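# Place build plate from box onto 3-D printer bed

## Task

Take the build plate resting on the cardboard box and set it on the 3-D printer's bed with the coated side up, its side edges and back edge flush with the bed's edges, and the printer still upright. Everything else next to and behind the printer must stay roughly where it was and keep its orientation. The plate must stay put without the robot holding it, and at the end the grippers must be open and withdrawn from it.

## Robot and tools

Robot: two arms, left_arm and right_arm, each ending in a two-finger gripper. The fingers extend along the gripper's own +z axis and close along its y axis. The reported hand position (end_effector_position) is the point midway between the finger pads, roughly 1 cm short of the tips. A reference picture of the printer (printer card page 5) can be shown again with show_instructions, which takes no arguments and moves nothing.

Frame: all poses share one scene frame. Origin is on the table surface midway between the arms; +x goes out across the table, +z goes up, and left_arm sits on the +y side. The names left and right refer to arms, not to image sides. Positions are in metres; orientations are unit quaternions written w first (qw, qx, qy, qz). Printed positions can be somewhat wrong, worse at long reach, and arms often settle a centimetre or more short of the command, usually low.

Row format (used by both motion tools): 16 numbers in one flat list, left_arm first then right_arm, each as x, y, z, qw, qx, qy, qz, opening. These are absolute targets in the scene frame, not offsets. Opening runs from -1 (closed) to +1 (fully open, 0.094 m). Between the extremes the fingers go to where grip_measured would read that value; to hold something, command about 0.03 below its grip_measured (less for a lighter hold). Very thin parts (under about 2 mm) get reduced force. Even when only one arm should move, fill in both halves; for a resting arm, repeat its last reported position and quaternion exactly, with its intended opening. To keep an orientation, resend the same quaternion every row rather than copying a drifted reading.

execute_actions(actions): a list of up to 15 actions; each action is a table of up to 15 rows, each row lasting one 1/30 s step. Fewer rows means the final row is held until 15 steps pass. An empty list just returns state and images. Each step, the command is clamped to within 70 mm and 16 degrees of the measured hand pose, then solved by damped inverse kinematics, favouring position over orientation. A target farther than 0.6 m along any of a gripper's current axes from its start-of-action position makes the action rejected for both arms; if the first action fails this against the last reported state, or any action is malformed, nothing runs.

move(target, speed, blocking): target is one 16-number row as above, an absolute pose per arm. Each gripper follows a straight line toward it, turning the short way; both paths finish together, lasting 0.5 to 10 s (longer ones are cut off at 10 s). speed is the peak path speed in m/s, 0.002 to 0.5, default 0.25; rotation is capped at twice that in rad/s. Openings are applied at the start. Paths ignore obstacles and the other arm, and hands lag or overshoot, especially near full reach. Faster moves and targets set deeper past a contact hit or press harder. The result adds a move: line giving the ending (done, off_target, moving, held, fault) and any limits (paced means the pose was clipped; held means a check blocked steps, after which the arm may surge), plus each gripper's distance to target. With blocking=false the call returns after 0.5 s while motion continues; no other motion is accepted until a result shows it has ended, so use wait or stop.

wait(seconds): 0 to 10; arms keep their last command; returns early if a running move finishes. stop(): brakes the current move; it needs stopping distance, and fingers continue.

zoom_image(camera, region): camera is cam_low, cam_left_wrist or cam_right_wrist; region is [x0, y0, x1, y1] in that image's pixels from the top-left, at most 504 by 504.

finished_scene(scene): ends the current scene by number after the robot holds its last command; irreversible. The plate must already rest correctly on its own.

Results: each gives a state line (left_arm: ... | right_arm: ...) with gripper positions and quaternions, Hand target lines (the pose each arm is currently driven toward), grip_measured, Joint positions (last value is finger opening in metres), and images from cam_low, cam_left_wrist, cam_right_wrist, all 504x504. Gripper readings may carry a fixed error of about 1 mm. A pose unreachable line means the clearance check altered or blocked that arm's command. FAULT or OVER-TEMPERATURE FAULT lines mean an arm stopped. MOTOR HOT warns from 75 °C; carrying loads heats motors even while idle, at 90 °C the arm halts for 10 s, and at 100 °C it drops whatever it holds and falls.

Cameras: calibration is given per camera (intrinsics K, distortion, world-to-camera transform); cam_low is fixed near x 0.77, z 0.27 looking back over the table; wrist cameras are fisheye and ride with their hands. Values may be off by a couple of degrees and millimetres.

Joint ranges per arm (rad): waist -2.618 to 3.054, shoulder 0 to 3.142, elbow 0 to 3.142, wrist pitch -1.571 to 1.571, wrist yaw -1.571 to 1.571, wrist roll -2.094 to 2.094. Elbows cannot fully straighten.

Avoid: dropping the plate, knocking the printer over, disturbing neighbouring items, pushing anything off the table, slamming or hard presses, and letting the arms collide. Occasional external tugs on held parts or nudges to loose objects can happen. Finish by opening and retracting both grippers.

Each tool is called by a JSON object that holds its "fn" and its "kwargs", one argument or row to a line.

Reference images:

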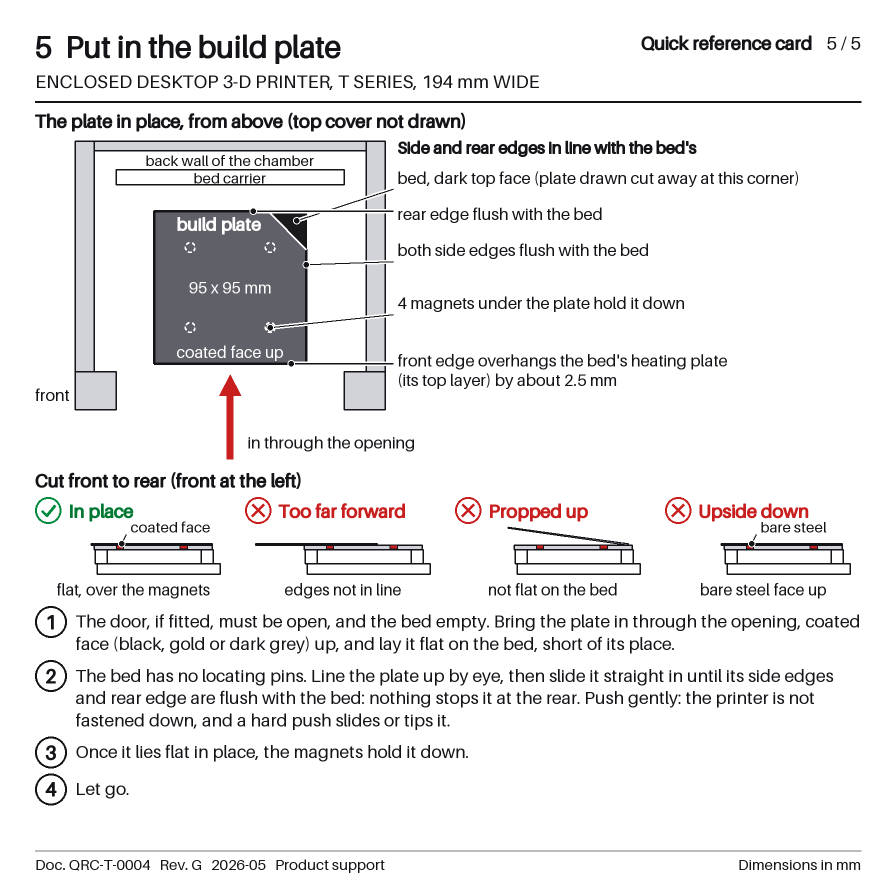

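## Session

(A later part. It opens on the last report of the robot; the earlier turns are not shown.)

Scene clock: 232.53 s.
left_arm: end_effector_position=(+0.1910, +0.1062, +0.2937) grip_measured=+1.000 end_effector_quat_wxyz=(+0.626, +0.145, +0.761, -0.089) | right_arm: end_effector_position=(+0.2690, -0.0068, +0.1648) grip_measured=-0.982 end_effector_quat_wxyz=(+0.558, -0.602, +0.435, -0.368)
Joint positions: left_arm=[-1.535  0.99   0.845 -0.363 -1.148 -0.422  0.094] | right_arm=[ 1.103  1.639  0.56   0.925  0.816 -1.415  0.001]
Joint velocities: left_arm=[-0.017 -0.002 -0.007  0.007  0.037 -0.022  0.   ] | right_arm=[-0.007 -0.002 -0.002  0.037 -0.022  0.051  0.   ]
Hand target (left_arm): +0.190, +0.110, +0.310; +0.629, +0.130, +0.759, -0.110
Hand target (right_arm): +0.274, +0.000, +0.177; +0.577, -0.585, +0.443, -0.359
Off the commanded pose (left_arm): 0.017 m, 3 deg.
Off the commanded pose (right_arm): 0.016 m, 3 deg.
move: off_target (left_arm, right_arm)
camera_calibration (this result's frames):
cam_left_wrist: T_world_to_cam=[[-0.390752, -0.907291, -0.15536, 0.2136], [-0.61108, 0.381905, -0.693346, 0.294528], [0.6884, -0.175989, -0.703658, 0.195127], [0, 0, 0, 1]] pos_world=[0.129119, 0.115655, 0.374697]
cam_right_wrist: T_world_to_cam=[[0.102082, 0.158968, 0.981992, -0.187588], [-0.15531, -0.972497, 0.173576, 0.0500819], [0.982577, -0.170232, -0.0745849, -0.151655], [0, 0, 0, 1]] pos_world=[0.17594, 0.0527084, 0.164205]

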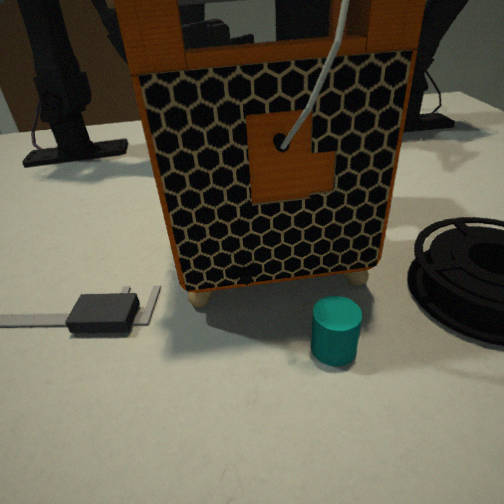

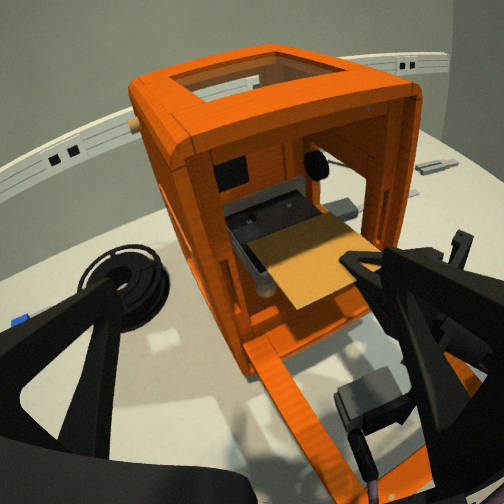

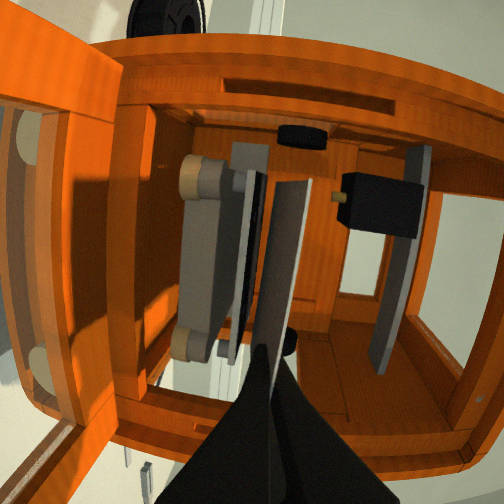

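{"fn": "move", "kwargs": {
  "target": [0.19,0.11,0.31,0.63,0.13,0.76,-0.11,1,0.298,0.007,0.174,0.585,-0.577,0.435,-0.366,-1],
  "speed": 0.04
}}

{"fn": "zoom_image", "kwargs": {
  "camera": "cam_left_wrist",
  "region": [200,150,400,350]
}}

{"fn": "zoom_image", "kwargs": {
  "camera": "cam_right_wrist",
  "region": [150,130,400,380]
}}

Scene clock: 247.13 s.
left_arm: end_effector_position=(+0.1909, +0.1062, +0.2936) grip_measured=+1.000 end_effector_quat_wxyz=(+0.626, +0.146, +0.761, -0.089) | right_arm: end_effector_position=(+0.2913, +0.0011, +0.1613) grip_measured=-0.982 end_effector_quat_wxyz=(+0.569, -0.592, +0.435, -0.369)
Joint positions: left_arm=[-1.535  0.99   0.845 -0.364 -1.148 -0.422  0.094] | right_arm=[ 1.043  1.735  0.605  1.02   0.759 -1.436  0.001]
Joint velocities: left_arm=[-0.007  0.007 -0.007 -0.022  0.022 -0.051  0.   ] | right_arm=[-0.002 -0.007 -0.007 -0.022 -0.051 -0.11  -0.   ]
Hand target (left_arm): +0.190, +0.110, +0.310; +0.629, +0.130, +0.759, -0.110
Hand target (right_arm): +0.298, +0.007, +0.174; +0.585, -0.577, +0.436, -0.366
Off the commanded pose (left_arm): 0.017 m, 3 deg.
Off the commanded pose (right_arm): 0.016 m, 2 deg.
move: off_target (left_arm, right_arm)
camera_calibration (this result's frames):
cam_left_wrist: T_world_to_cam=[[-0.391035, -0.907187, -0.155251, 0.213562], [-0.611206, 0.382076, -0.693141, 0.294414], [0.688127, -0.176152, -0.703884, 0.195221], [0, 0, 0, 1]] pos_world=[0.129121, 0.115641, 0.374639]
cam_right_wrist: T_world_to_cam=[[0.0839526, 0.134938, 0.987291, -0.183207], [-0.159098, -0.976264, 0.14696, 0.0672066], [0.983687, -0.169414, -0.0604914, -0.175108], [0, 0, 0, 1]] pos_world=[0.198325, 0.0606672, 0.160409]

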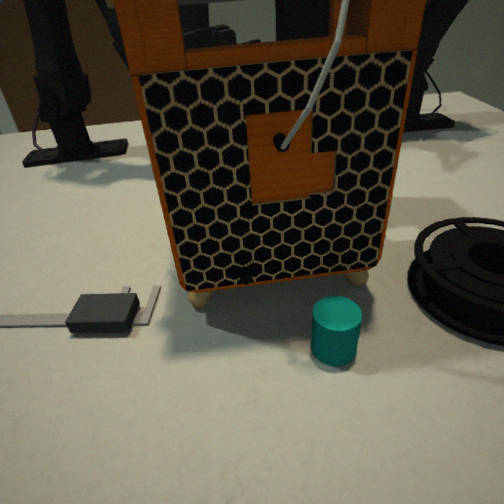

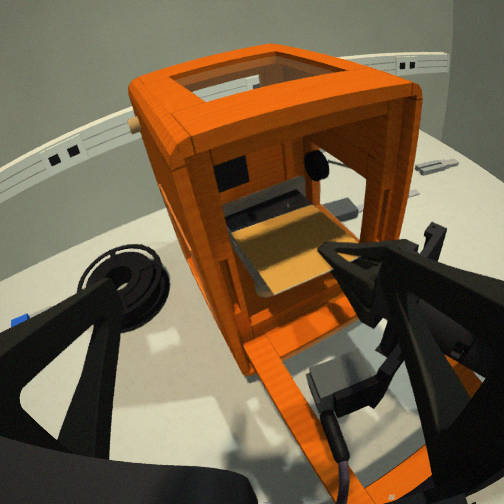

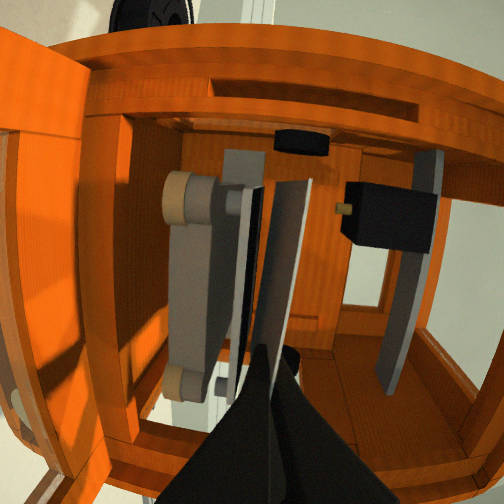

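Region (200, 150, 400, 350) of cam_left_wrist's 504x504 image, scaled by 2.520, with more detail than that image has.

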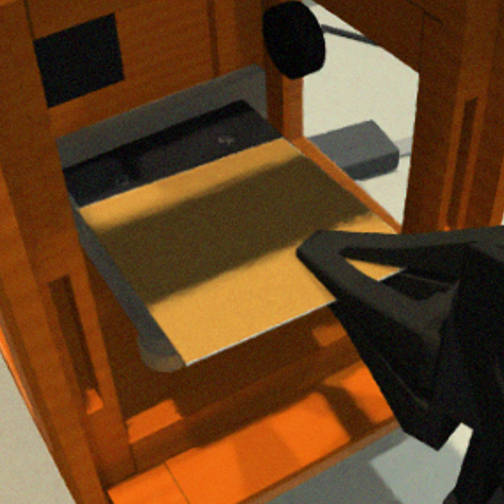

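Region (150, 130, 400, 380) of cam_right_wrist's 504x504 image, scaled by 2.016, with more detail than that image has.

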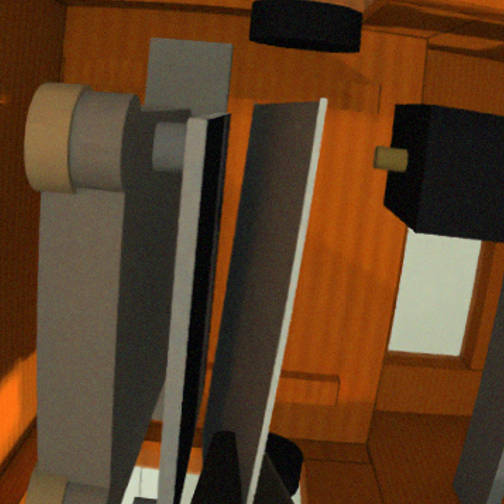

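{"fn": "move", "kwargs": {
  "target": [0.19,0.11,0.31,0.63,0.13,0.76,-0.11,1,0.305,0.002,0.169,0.586,-0.586,0.407,-0.384,-1],
  "speed": 0.03
}}

{"fn": "zoom_image", "kwargs": {
  "camera": "cam_left_wrist",
  "region": [200,150,400,350]
}}

{"fn": "zoom_image", "kwargs": {
  "camera": "cam_right_wrist",
  "region": [200,130,350,280]
}}

Scene clock: 273.53 s.
left_arm: end_effector_position=(+0.1909, +0.1062, +0.2936) grip_measured=+1.000 end_effector_quat_wxyz=(+0.626, +0.146, +0.761, -0.089) | right_arm: end_effector_position=(+0.3014, +0.0019, +0.1656) grip_measured=-0.982 end_effector_quat_wxyz=(+0.579, -0.592, +0.409, -0.384)
Joint positions: left_arm=[-1.535  0.99   0.845 -0.364 -1.148 -0.422  0.094] | right_arm=[ 1.007  1.775  0.605  1.123  0.707 -1.522  0.001]
Joint velocities: left_arm=[ 0.002  0.002 -0.017  0.022 -0.066 -0.051  0.   ] | right_arm=[-0.002  0.012 -0.002  0.022  0.066  0.007 -0.   ]
Hand target (left_arm): +0.190, +0.110, +0.310; +0.629, +0.130, +0.759, -0.110
Hand target (right_arm): +0.305, +0.002, +0.169; +0.586, -0.586, +0.407, -0.384
Off the commanded pose (left_arm): 0.017 m, 3 deg.
Off the commanded pose (right_arm): 0.005 m, 1 deg.
move: off_target (left_arm)
camera_calibration (this result's frames):
cam_left_wrist: T_world_to_cam=[[-0.391035, -0.907187, -0.155251, 0.213562], [-0.611206, 0.382076, -0.693141, 0.294414], [0.688127, -0.176152, -0.703884, 0.195221], [0, 0, 0, 1]] pos_world=[0.129121, 0.115641, 0.374639]
cam_right_wrist: T_world_to_cam=[[0.0258067, 0.157241, 0.987223, -0.170879], [-0.147722, -0.97611, 0.159332, 0.0635404], [0.988692, -0.149946, -0.00196229, -0.195883], [0, 0, 0, 1]] pos_world=[0.207464, 0.0595196, 0.158187]

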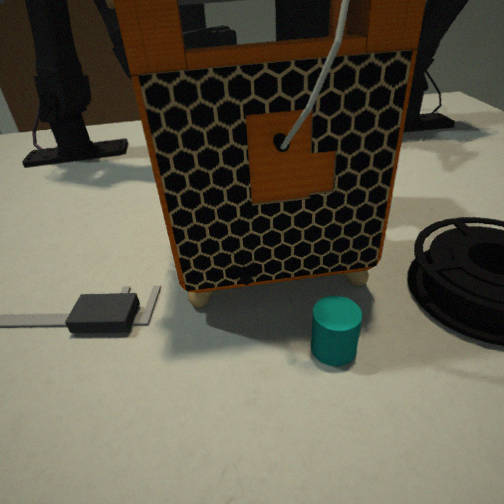

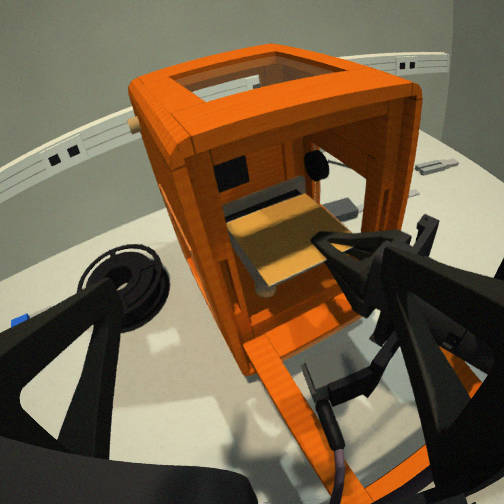

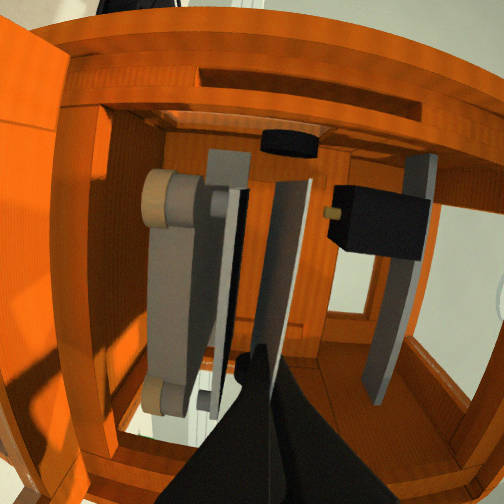

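Region (200, 150, 400, 350) of cam_left_wrist's 504x504 image, scaled by 2.520, with more detail than that image has.

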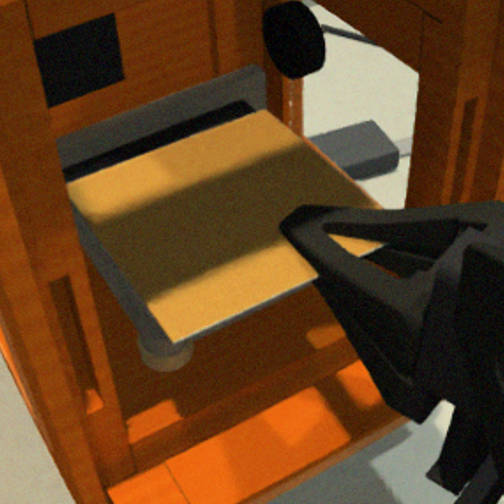

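Region (200, 130, 350, 280) of cam_right_wrist's 504x504 image, scaled by 3.360, with more detail than that image has.

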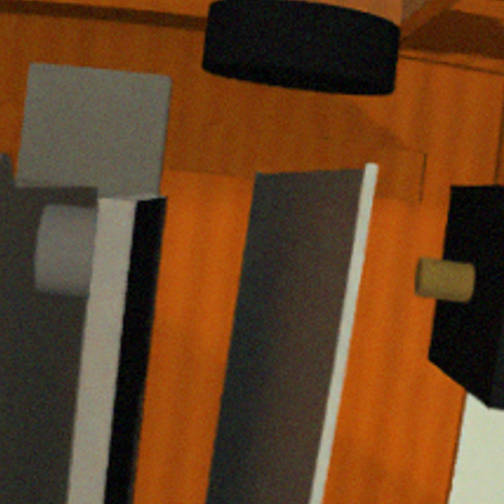

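{"fn": "move", "kwargs": {
  "target": [0.191,0.106,0.294,0.626,0.146,0.761,-0.089,1,0.300,-0.005,0.157,0.582,-0.590,0.409,-0.382,-1],
  "speed": 0.02
}}

{"fn": "zoom_image", "kwargs": {
  "camera": "cam_left_wrist",
  "region": [200,150,400,350]
}}

{"fn": "zoom_image", "kwargs": {
  "camera": "cam_right_wrist",
  "region": [200,130,350,280]
}}

Scene clock: 280.77 s.
left_arm: end_effector_position=(+0.1909, +0.1062, +0.2936) grip_measured=+1.000 end_effector_quat_wxyz=(+0.626, +0.146, +0.761, -0.089) | right_arm: end_effector_position=(+0.2992, -0.0016, +0.1612) grip_measured=-0.982 end_effector_quat_wxyz=(+0.581, -0.591, +0.408, -0.384)
Joint positions: left_arm=[-1.535  0.99   0.845 -0.364 -1.148 -0.422  0.094] | right_arm=[ 1.007  1.784  0.581  1.162  0.704 -1.525  0.001]
Joint velocities: left_arm=[-0.002 -0.002  0.012 -0.022 -0.066 -0.066  0.   ] | right_arm=[-0.012 -0.007 -0.012 -0.051  0.037 -0.022 -0.001]
Hand target (left_arm): +0.191, +0.106, +0.294; +0.626, +0.146, +0.761, -0.089
Hand target (right_arm): +0.300, -0.005, +0.157; +0.582, -0.590, +0.409, -0.382
Off the commanded pose (left_arm): 0.000 m, 0 deg.
Off the commanded pose (right_arm): 0.006 m, 0 deg.
move: done
camera_calibration (this result's frames):
cam_left_wrist: T_world_to_cam=[[-0.391035, -0.907187, -0.155251, 0.213562], [-0.611206, 0.382076, -0.693141, 0.294414], [0.688127, -0.176152, -0.703884, 0.195221], [0, 0, 0, 1]] pos_world=[0.129121, 0.115641, 0.374639]
cam_right_wrist: T_world_to_cam=[[0.022091, 0.155028, 0.987663, -0.164981], [-0.145938, -0.976822, 0.15659, 0.0603992], [0.989047, -0.147597, 0.00104545, -0.194843], [0, 0, 0, 1]] pos_world=[0.205168, 0.0558177, 0.153691]

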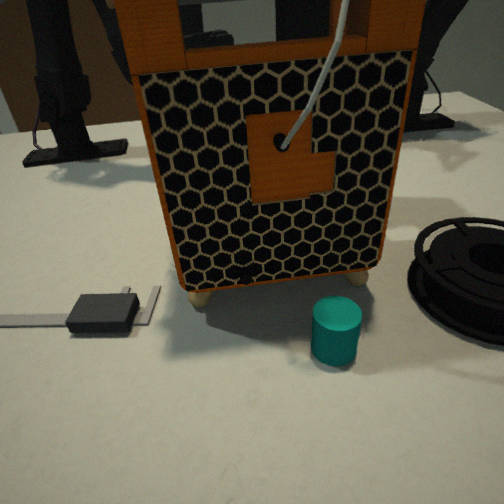

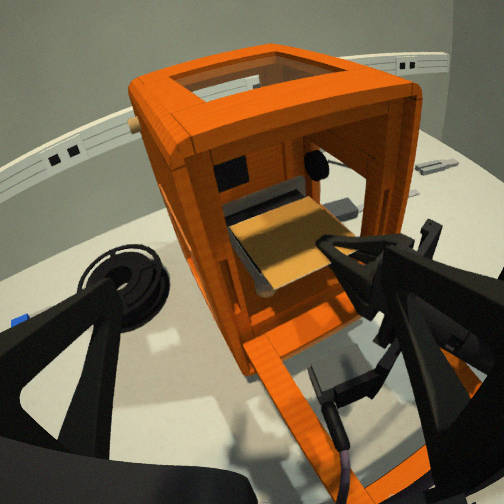

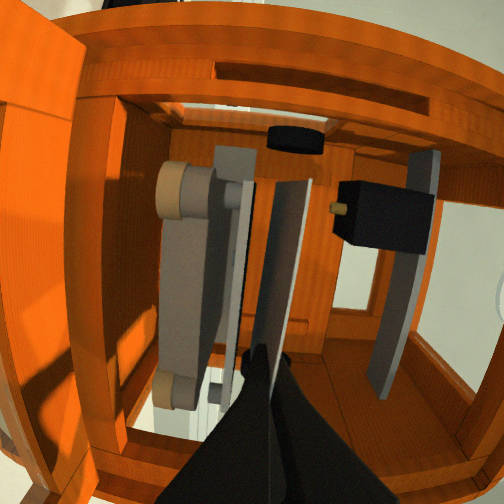

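Region (200, 150, 400, 350) of cam_left_wrist's 504x504 image, scaled by 2.520, with more detail than that image has.

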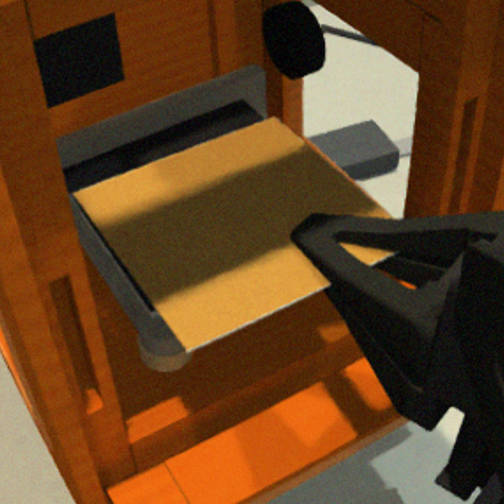

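Region (200, 130, 350, 280) of cam_right_wrist's 504x504 image, scaled by 3.360, with more detail than that image has.

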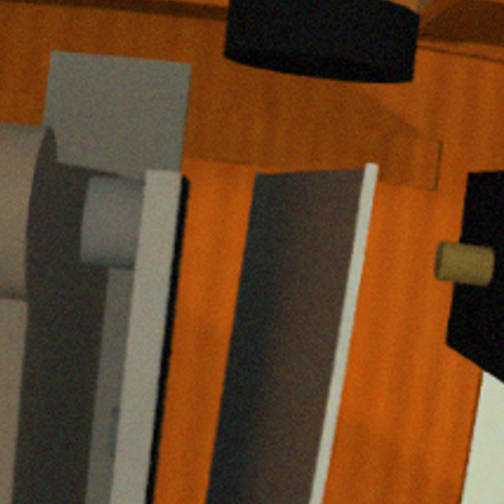

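Lower further.

{"fn": "move", "kwargs": {
  "target": [0.191,0.106,0.294,0.626,0.146,0.761,-0.089,1,0.300,-0.006,0.149,0.582,-0.590,0.409,-0.382,-1],
  "speed": 0.02
}}

{"fn": "zoom_image", "kwargs": {
  "camera": "cam_left_wrist",
  "region": [200,150,400,350]
}}

{"fn": "zoom_image", "kwargs": {
  "camera": "cam_right_wrist",
  "region": [200,130,350,280]
}}

Scene clock: 294.10 s.
left_arm: end_effector_position=(+0.1909, +0.1062, +0.2936) grip_measured=+1.000 end_effector_quat_wxyz=(+0.626, +0.146, +0.761, -0.089) | right_arm: end_effector_position=(+0.3000, -0.0002, +0.1568) grip_measured=-0.982 end_effector_quat_wxyz=(+0.584, -0.588, +0.408, -0.384)
Joint positions: left_arm=[-1.535  0.99   0.845 -0.364 -1.148 -0.422  0.094] | right_arm=[ 1.007  1.815  0.581  1.203  0.704 -1.525  0.001]
Joint velocities: left_arm=[-0.002 -0.007 -0.007 -0.037  0.037  0.051  0.   ] | right_arm=[ 0.007  0.002  0.002  0.007  0.066  0.037 -0.   ]
Hand target (left_arm): +0.191, +0.106, +0.294; +0.626, +0.146, +0.761, -0.089
Hand target (right_arm): +0.300, -0.006, +0.149; +0.582, -0.590, +0.409, -0.382
Off the commanded pose (left_arm): 0.000 m, 0 deg.
Off the commanded pose (right_arm): 0.010 m, 0 deg.
move: done
camera_calibration (this result's frames):
cam_left_wrist: T_world_to_cam=[[-0.391035, -0.907187, -0.155251, 0.213562], [-0.611206, 0.382076, -0.693141, 0.294414], [0.688127, -0.176152, -0.703884, 0.195221], [0, 0, 0, 1]] pos_world=[0.129121, 0.115641, 0.374639]
cam_right_wrist: T_world_to_cam=[[0.0178869, 0.147015, 0.988972, -0.159746], [-0.146586, -0.978057, 0.148044, 0.0641128], [0.989036, -0.147617, 0.0040559, -0.195829], [0, 0, 0, 1]] pos_world=[0.205937, 0.0572835, 0.149287]

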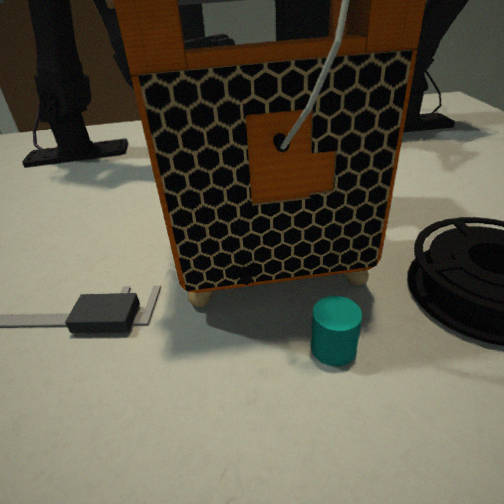

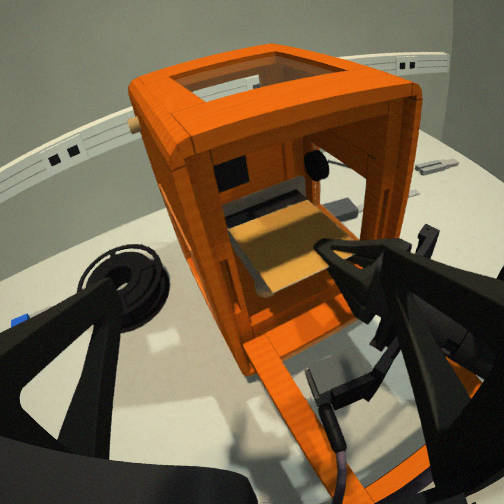

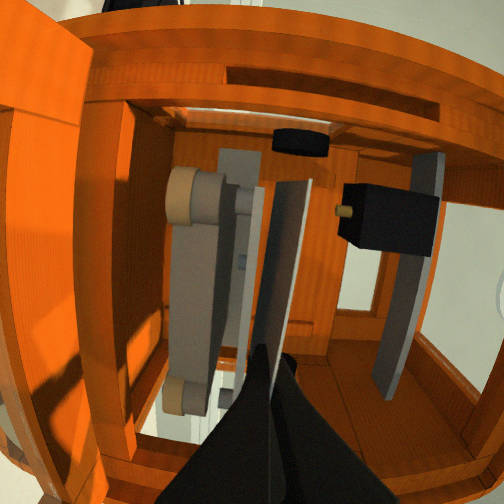

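Region (200, 150, 400, 350) of cam_left_wrist's 504x504 image, scaled by 2.520, with more detail than that image has.

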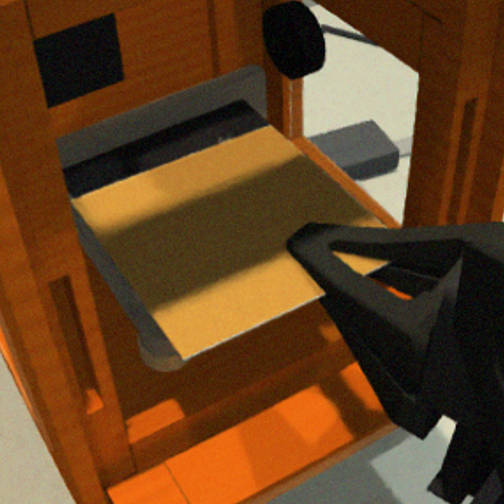

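Region (200, 130, 350, 280) of cam_right_wrist's 504x504 image, scaled by 3.360, with more detail than that image has.

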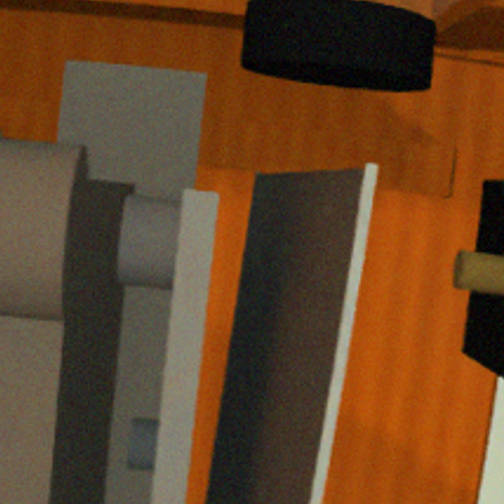

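{"fn": "execute_actions", "kwargs": {
  "actions": [
    [[0.191,0.106,0.294,0.626,0.146,0.761,-0.089,1,0.299,-0.008,0.148,0.578,-0.594,0.402,-0.389,-1]],
    [[0.191,0.106,0.294,0.626,0.146,0.761,-0.089,1,0.299,-0.010,0.147,0.575,-0.597,0.395,-0.395,-1]]
  ]
}}

{"fn": "zoom_image", "kwargs": {
  "camera": "cam_left_wrist",
  "region": [200,150,400,350]
}}

{"fn": "zoom_image", "kwargs": {
  "camera": "cam_right_wrist",
  "region": [200,130,350,280]
}}

Scene clock: 310.57 s.
left_arm: end_effector_position=(+0.1909, +0.1062, +0.2936) grip_measured=+1.000 end_effector_quat_wxyz=(+0.626, +0.146, +0.761, -0.089) | right_arm: end_effector_position=(+0.2977, -0.0036, +0.1566) grip_measured=-0.982 end_effector_quat_wxyz=(+0.582, -0.591, +0.397, -0.393)
Joint positions: left_arm=[-1.535  0.99   0.845 -0.364 -1.148 -0.422  0.094] | right_arm=[ 1.007  1.815  0.56   1.237  0.701 -1.561  0.001]
Joint velocities: left_arm=[-0.002 -0.002 -0.002  0.051 -0.007 -0.022  0.   ] | right_arm=[-0.002 -0.002  0.007  0.007 -0.051  0.066 -0.   ]
Hand target (left_arm): +0.191, +0.106, +0.294; +0.626, +0.146, +0.761, -0.089
Hand target (right_arm): +0.299, -0.010, +0.147; +0.575, -0.597, +0.396, -0.395
Off the commanded pose (left_arm): 0.000 m, 0 deg.
Off the commanded pose (right_arm): 0.012 m, 1 deg.
camera_calibration (this result's frames):
cam_left_wrist: T_world_to_cam=[[-0.391035, -0.907187, -0.155251, 0.213562], [-0.611206, 0.382076, -0.693141, 0.294414], [0.688127, -0.176152, -0.703884, 0.195221], [0, 0, 0, 1]] pos_world=[0.129121, 0.115641, 0.374639]
cam_right_wrist: T_world_to_cam=[[-0.00218679, 0.168499, 0.985699, -0.152488], [-0.146035, -0.975188, 0.166378, 0.0573899], [0.989277, -0.143582, 0.0267392, -0.19769], [0, 0, 0, 1]] pos_world=[0.203617, 0.0532753, 0.146045]

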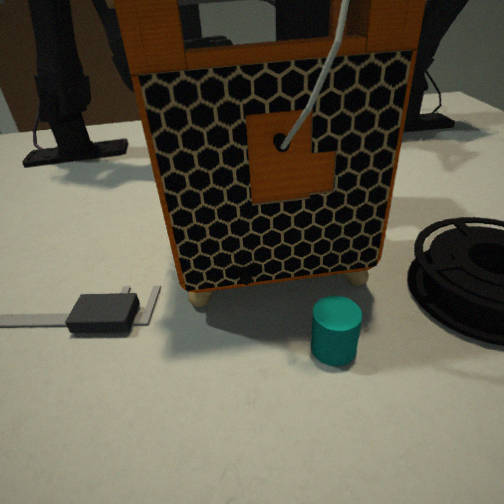

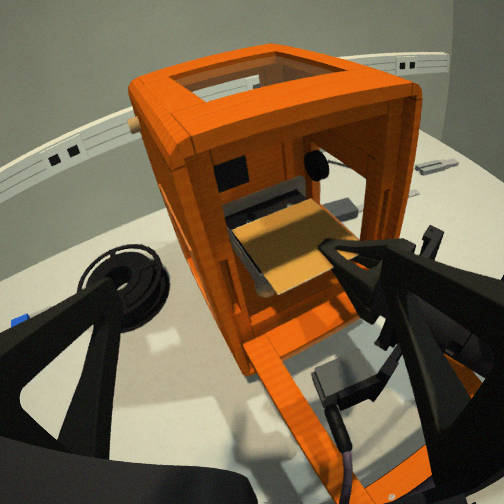

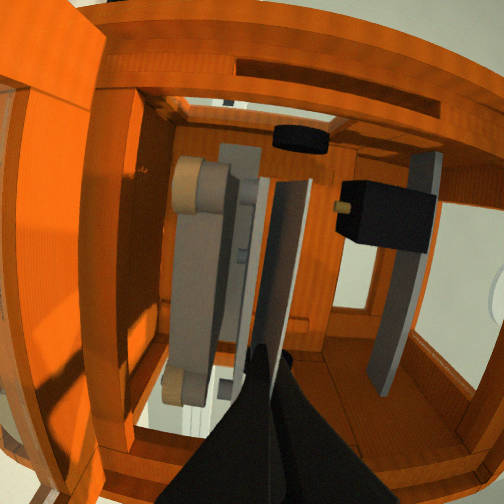

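Region (200, 150, 400, 350) of cam_left_wrist's 504x504 image, scaled by 2.520, with more detail than that image has.

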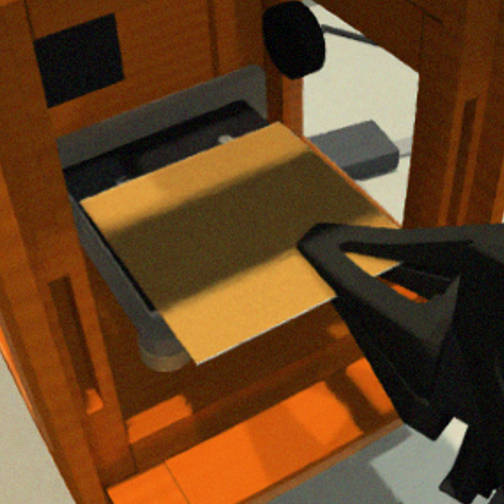

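Region (200, 130, 350, 280) of cam_right_wrist's 504x504 image, scaled by 3.360, with more detail than that image has.

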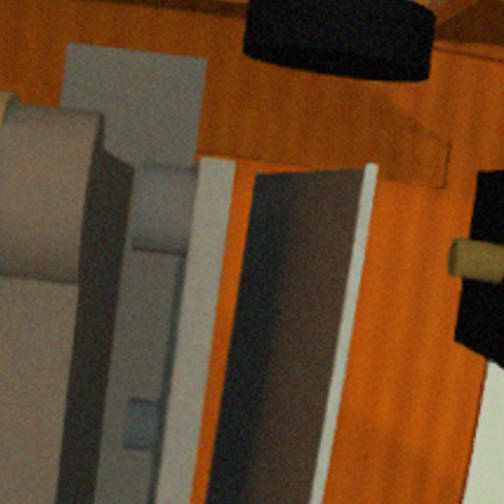

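{"fn": "execute_actions", "kwargs": {
  "actions": [
    [[0.191,0.106,0.294,0.626,0.146,0.761,-0.089,1,0.299,-0.010,0.1445,0.573,-0.599,0.396,-0.394,-1]],
    [[0.191,0.106,0.294,0.626,0.146,0.761,-0.089,1,0.299,-0.010,0.142,0.573,-0.599,0.396,-0.394,-1]]
  ]
}}

{"fn": "zoom_image", "kwargs": {
  "camera": "cam_left_wrist",
  "region": [200,150,400,350]
}}

{"fn": "zoom_image", "kwargs": {
  "camera": "cam_right_wrist",
  "region": [200,130,350,280]
}}

Scene clock: 321.03 s.
left_arm: end_effector_position=(+0.1909, +0.1062, +0.2936) grip_measured=+1.000 end_effector_quat_wxyz=(+0.626, +0.146, +0.761, -0.089) | right_arm: end_effector_position=(+0.2970, -0.0040, +0.1513) grip_measured=-0.982 end_effector_quat_wxyz=(+0.581, -0.593, +0.395, -0.392)
Joint positions: left_arm=[-1.535  0.99   0.845 -0.364 -1.148 -0.422  0.094] | right_arm=[ 1.007  1.834  0.552  1.26   0.698 -1.563  0.001]
Joint velocities: left_arm=[ 0.007 -0.002 -0.002 -0.007 -0.037  0.037  0.   ] | right_arm=[-0.002 -0.007 -0.002  0.037  0.007 -0.081 -0.   ]
Hand target (left_arm): +0.191, +0.106, +0.294; +0.626, +0.146, +0.761, -0.089
Hand target (right_arm): +0.299, -0.010, +0.142; +0.573, -0.599, +0.397, -0.394
Off the commanded pose (left_arm): 0.000 m, 0 deg.
Off the commanded pose (right_arm): 0.011 m, 1 deg.
camera_calibration (this result's frames):
cam_left_wrist: T_world_to_cam=[[-0.391035, -0.907187, -0.155251, 0.213562], [-0.611206, 0.382076, -0.693141, 0.294414], [0.688127, -0.176152, -0.703884, 0.195221], [0, 0, 0, 1]] pos_world=[0.129121, 0.115641, 0.374639]
cam_right_wrist: T_world_to_cam=[[-0.00194235, 0.173547, 0.984824, -0.147123], [-0.142893, -0.974767, 0.171493, 0.0561532], [0.989736, -0.140391, 0.0266921, -0.197076], [0, 0, 0, 1]] pos_world=[0.202792, 0.0526013, 0.140521]

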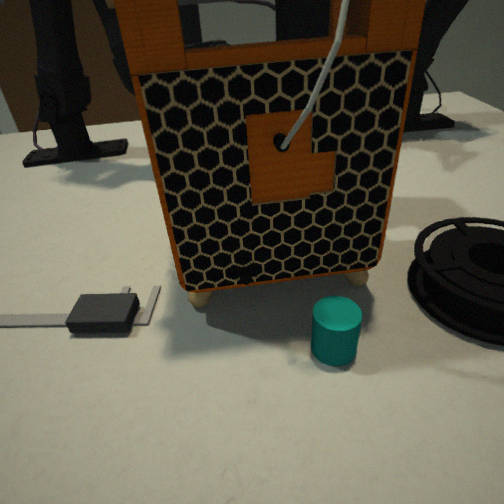

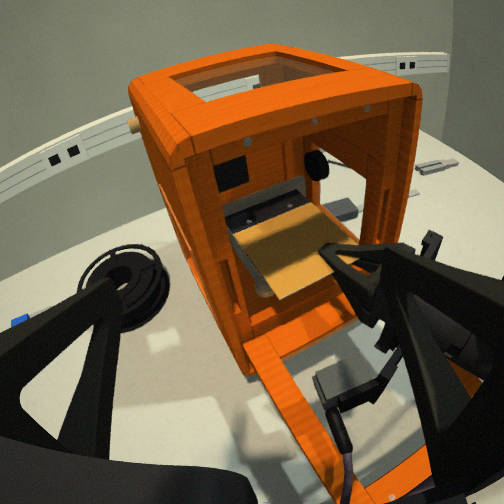

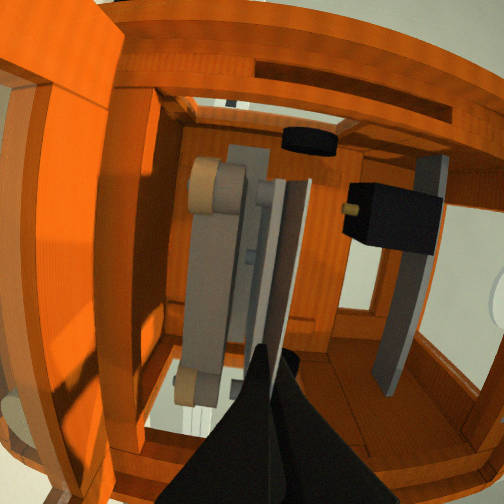

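Region (200, 150, 400, 350) of cam_left_wrist's 504x504 image, scaled by 2.520, with more detail than that image has.

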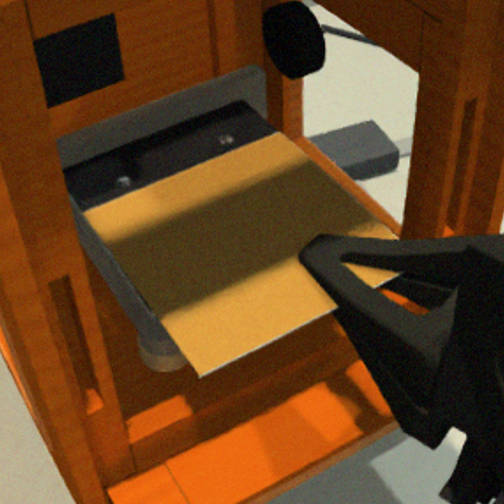

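Region (200, 130, 350, 280) of cam_right_wrist's 504x504 image, scaled by 3.360, with more detail than that image has.

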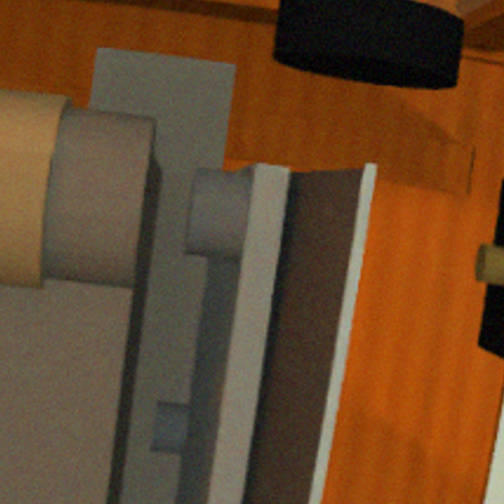

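{"fn": "zoom_image", "kwargs": {
  "camera": "cam_left_wrist",
  "region": [215,180,335,300]
}}

Region (215, 180, 335, 300) of cam_left_wrist's 504x504 image, scaled by 4.200, with more detail than that image has.

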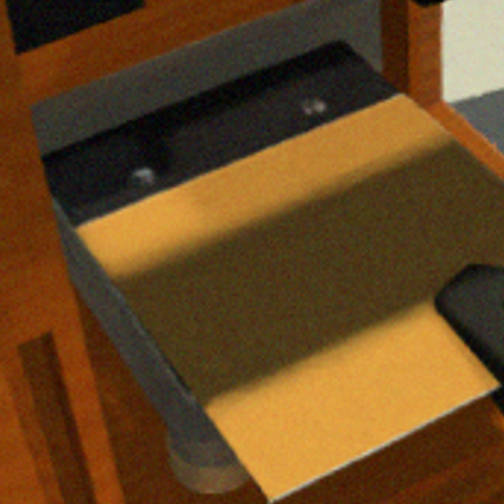

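{"fn": "execute_actions", "kwargs": {
  "actions": [
    [[0.191,0.106,0.294,0.626,0.146,0.761,-0.089,1,0.299,-0.010,0.142,0.568,-0.595,0.403,-0.400,-1]],
    [[0.191,0.106,0.294,0.626,0.146,0.761,-0.089,1,0.299,-0.010,0.142,0.564,-0.591,0.410,-0.406,-1]]
  ]
}}

{"fn": "zoom_image", "kwargs": {
  "camera": "cam_left_wrist",
  "region": [215,180,335,300]
}}

{"fn": "zoom_image", "kwargs": {
  "camera": "cam_right_wrist",
  "region": [200,130,350,280]
}}

Scene clock: 342.87 s.
left_arm: end_effector_position=(+0.1909, +0.1062, +0.2936) grip_measured=+1.000 end_effector_quat_wxyz=(+0.626, +0.146, +0.761, -0.089) | right_arm: end_effector_position=(+0.2992, -0.0091, +0.1507) grip_measured=-0.982 end_effector_quat_wxyz=(+0.575, -0.587, +0.404, -0.402)
Joint positions: left_arm=[-1.535  0.99   0.845 -0.364 -1.148 -0.422  0.094] | right_arm=[ 1.007  1.838  0.552  1.264  0.73  -1.563  0.001]
Joint velocities: left_arm=[-0.012 -0.017 -0.002  0.007  0.022  0.037  0.   ] | right_arm=[ 0.012 -0.007  0.002  0.095 -0.051 -0.051 -0.001]
Hand target (left_arm): +0.191, +0.106, +0.294; +0.626, +0.146, +0.761, -0.089
Hand target (right_arm): +0.299, -0.010, +0.142; +0.564, -0.591, +0.410, -0.406
Off the commanded pose (left_arm): 0.000 m, 0 deg.
Off the commanded pose (right_arm): 0.009 m, 2 deg.
camera_calibration (this result's frames):
cam_left_wrist: T_world_to_cam=[[-0.391035, -0.907187, -0.155251, 0.213562], [-0.611206, 0.382076, -0.693141, 0.294414], [0.688127, -0.176152, -0.703884, 0.195221], [0, 0, 0, 1]] pos_world=[0.129121, 0.115641, 0.374639]
cam_right_wrist: T_world_to_cam=[[0.00278218, 0.173513, 0.984828, -0.14699], [-0.173807, -0.969758, 0.171349, 0.0609014], [0.984776, -0.171646, 0.0274597, -0.198802], [0, 0, 0, 1]] pos_world=[0.20677, 0.0504407, 0.139784]

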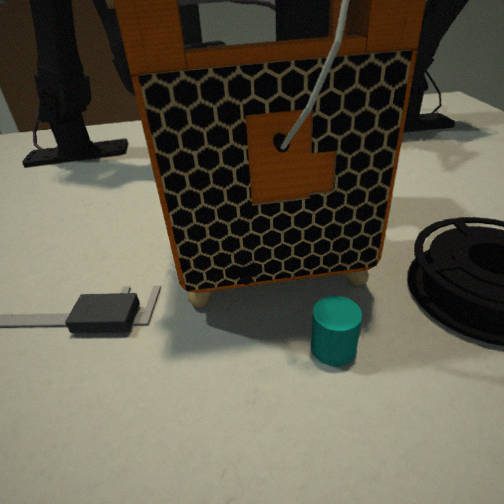

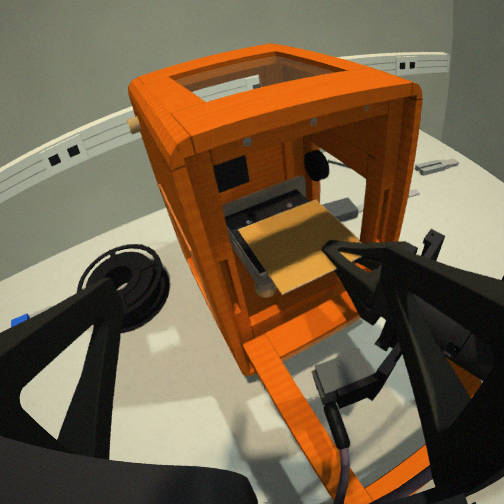

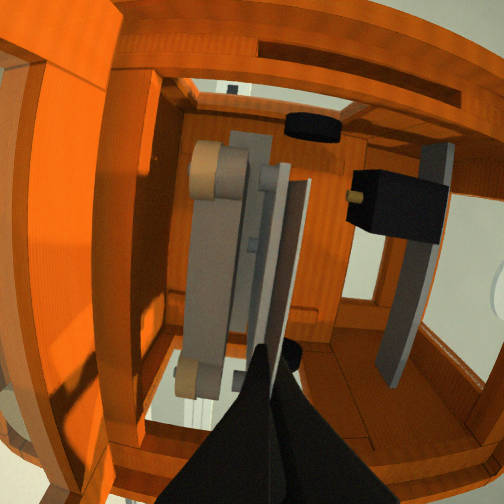

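Region (215, 180, 335, 300) of cam_left_wrist's 504x504 image, scaled by 4.200, with more detail than that image has.

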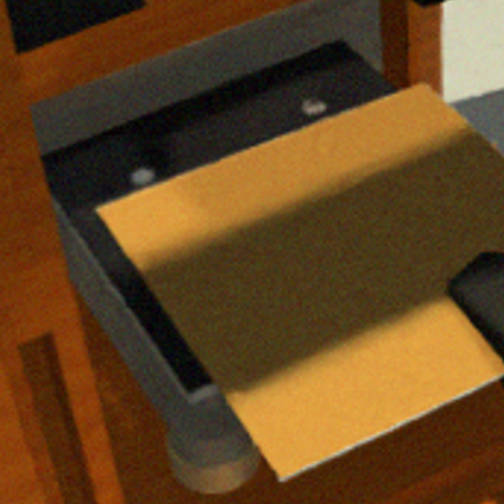

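Region (200, 130, 350, 280) of cam_right_wrist's 504x504 image, scaled by 3.360, with more detail than that image has.

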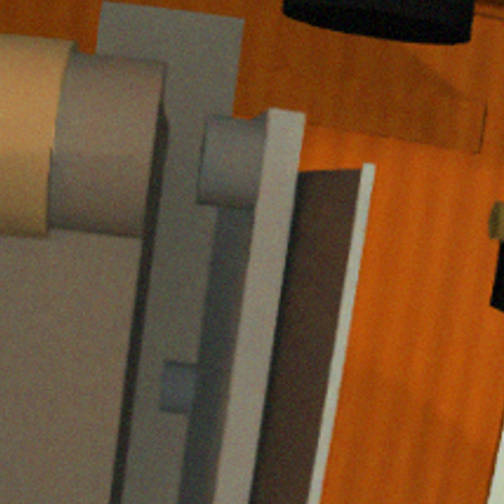

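{"fn": "execute_actions", "kwargs": {
  "actions": [
    [[0.191,0.106,0.294,0.626,0.146,0.761,-0.089,1,0.298,-0.006,0.145,0.566,-0.590,0.409,-0.406,-1]],
    [[0.191,0.106,0.294,0.626,0.146,0.761,-0.089,1,0.297,-0.001,0.147,0.568,-0.588,0.408,-0.407,-1]]
  ]
}}

{"fn": "zoom_image", "kwargs": {
  "camera": "cam_left_wrist",
  "region": [215,180,335,300]
}}

Scene clock: 358.77 s.
left_arm: end_effector_position=(+0.1909, +0.1062, +0.2936) grip_measured=+1.000 end_effector_quat_wxyz=(+0.626, +0.146, +0.761, -0.089) | right_arm: end_effector_position=(+0.2968, -0.0095, +0.1502) grip_measured=-0.982 end_effector_quat_wxyz=(+0.573, -0.584, +0.407, -0.407)
Joint positions: left_arm=[-1.535  0.99   0.845 -0.364 -1.148 -0.422  0.094] | right_arm=[ 1.02   1.844  0.552  1.275  0.757 -1.567  0.001]
Joint velocities: left_arm=[ 0.002 -0.002 -0.012 -0.051  0.037  0.051  0.   ] | right_arm=[ 0.012 -0.002  0.007 -0.037 -0.007  0.037 -0.001]
Hand target (left_arm): +0.191, +0.106, +0.294; +0.626, +0.146, +0.761, -0.089
Hand target (right_arm): +0.297, -0.001, +0.147; +0.568, -0.588, +0.407, -0.407
Off the commanded pose (left_arm): 0.000 m, 0 deg.
Off the commanded pose (right_arm): 0.009 m, 1 deg.
camera_calibration (this result's frames):
cam_left_wrist: T_world_to_cam=[[-0.391035, -0.907187, -0.155251, 0.213562], [-0.611206, 0.382076, -0.693141, 0.294414], [0.688127, -0.176152, -0.703884, 0.195221], [0, 0, 0, 1]] pos_world=[0.129121, 0.115641, 0.374639]
cam_right_wrist: T_world_to_cam=[[0.00168886, 0.173907, 0.984761, -0.146144], [-0.187653, -0.967213, 0.17113, 0.0643622], [0.982234, -0.185082, 0.0310006, -0.196443], [0, 0, 0, 1]] pos_world=[0.205277, 0.0513095, 0.138993]

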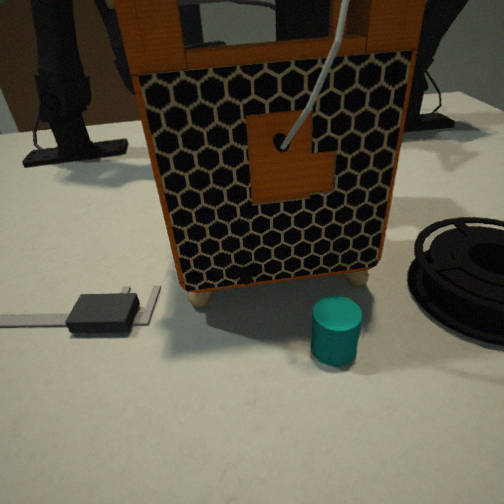

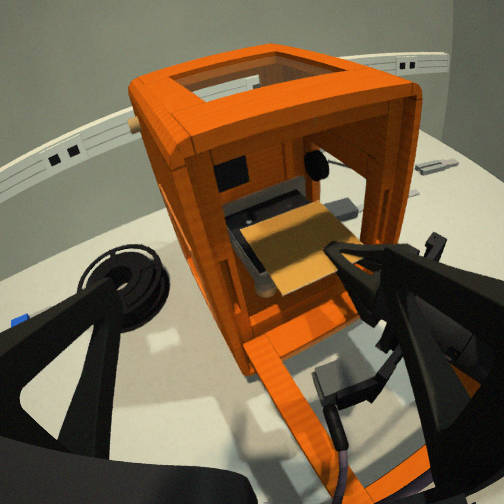

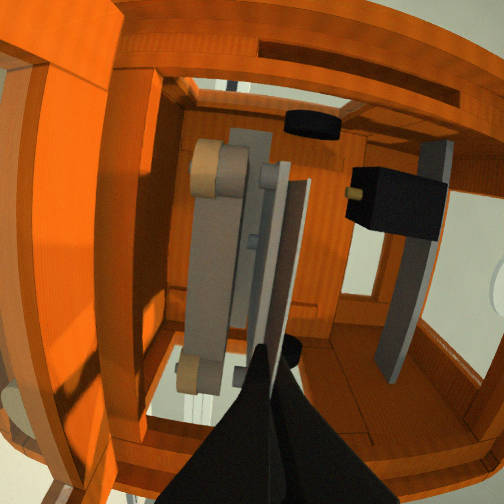

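Region (215, 180, 335, 300) of cam_left_wrist's 504x504 image, scaled by 4.200, with more detail than that image has.

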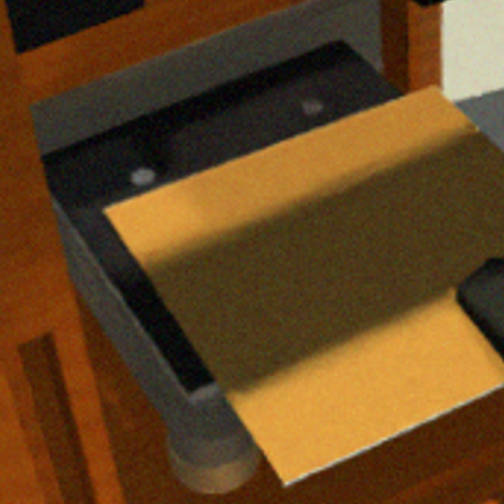

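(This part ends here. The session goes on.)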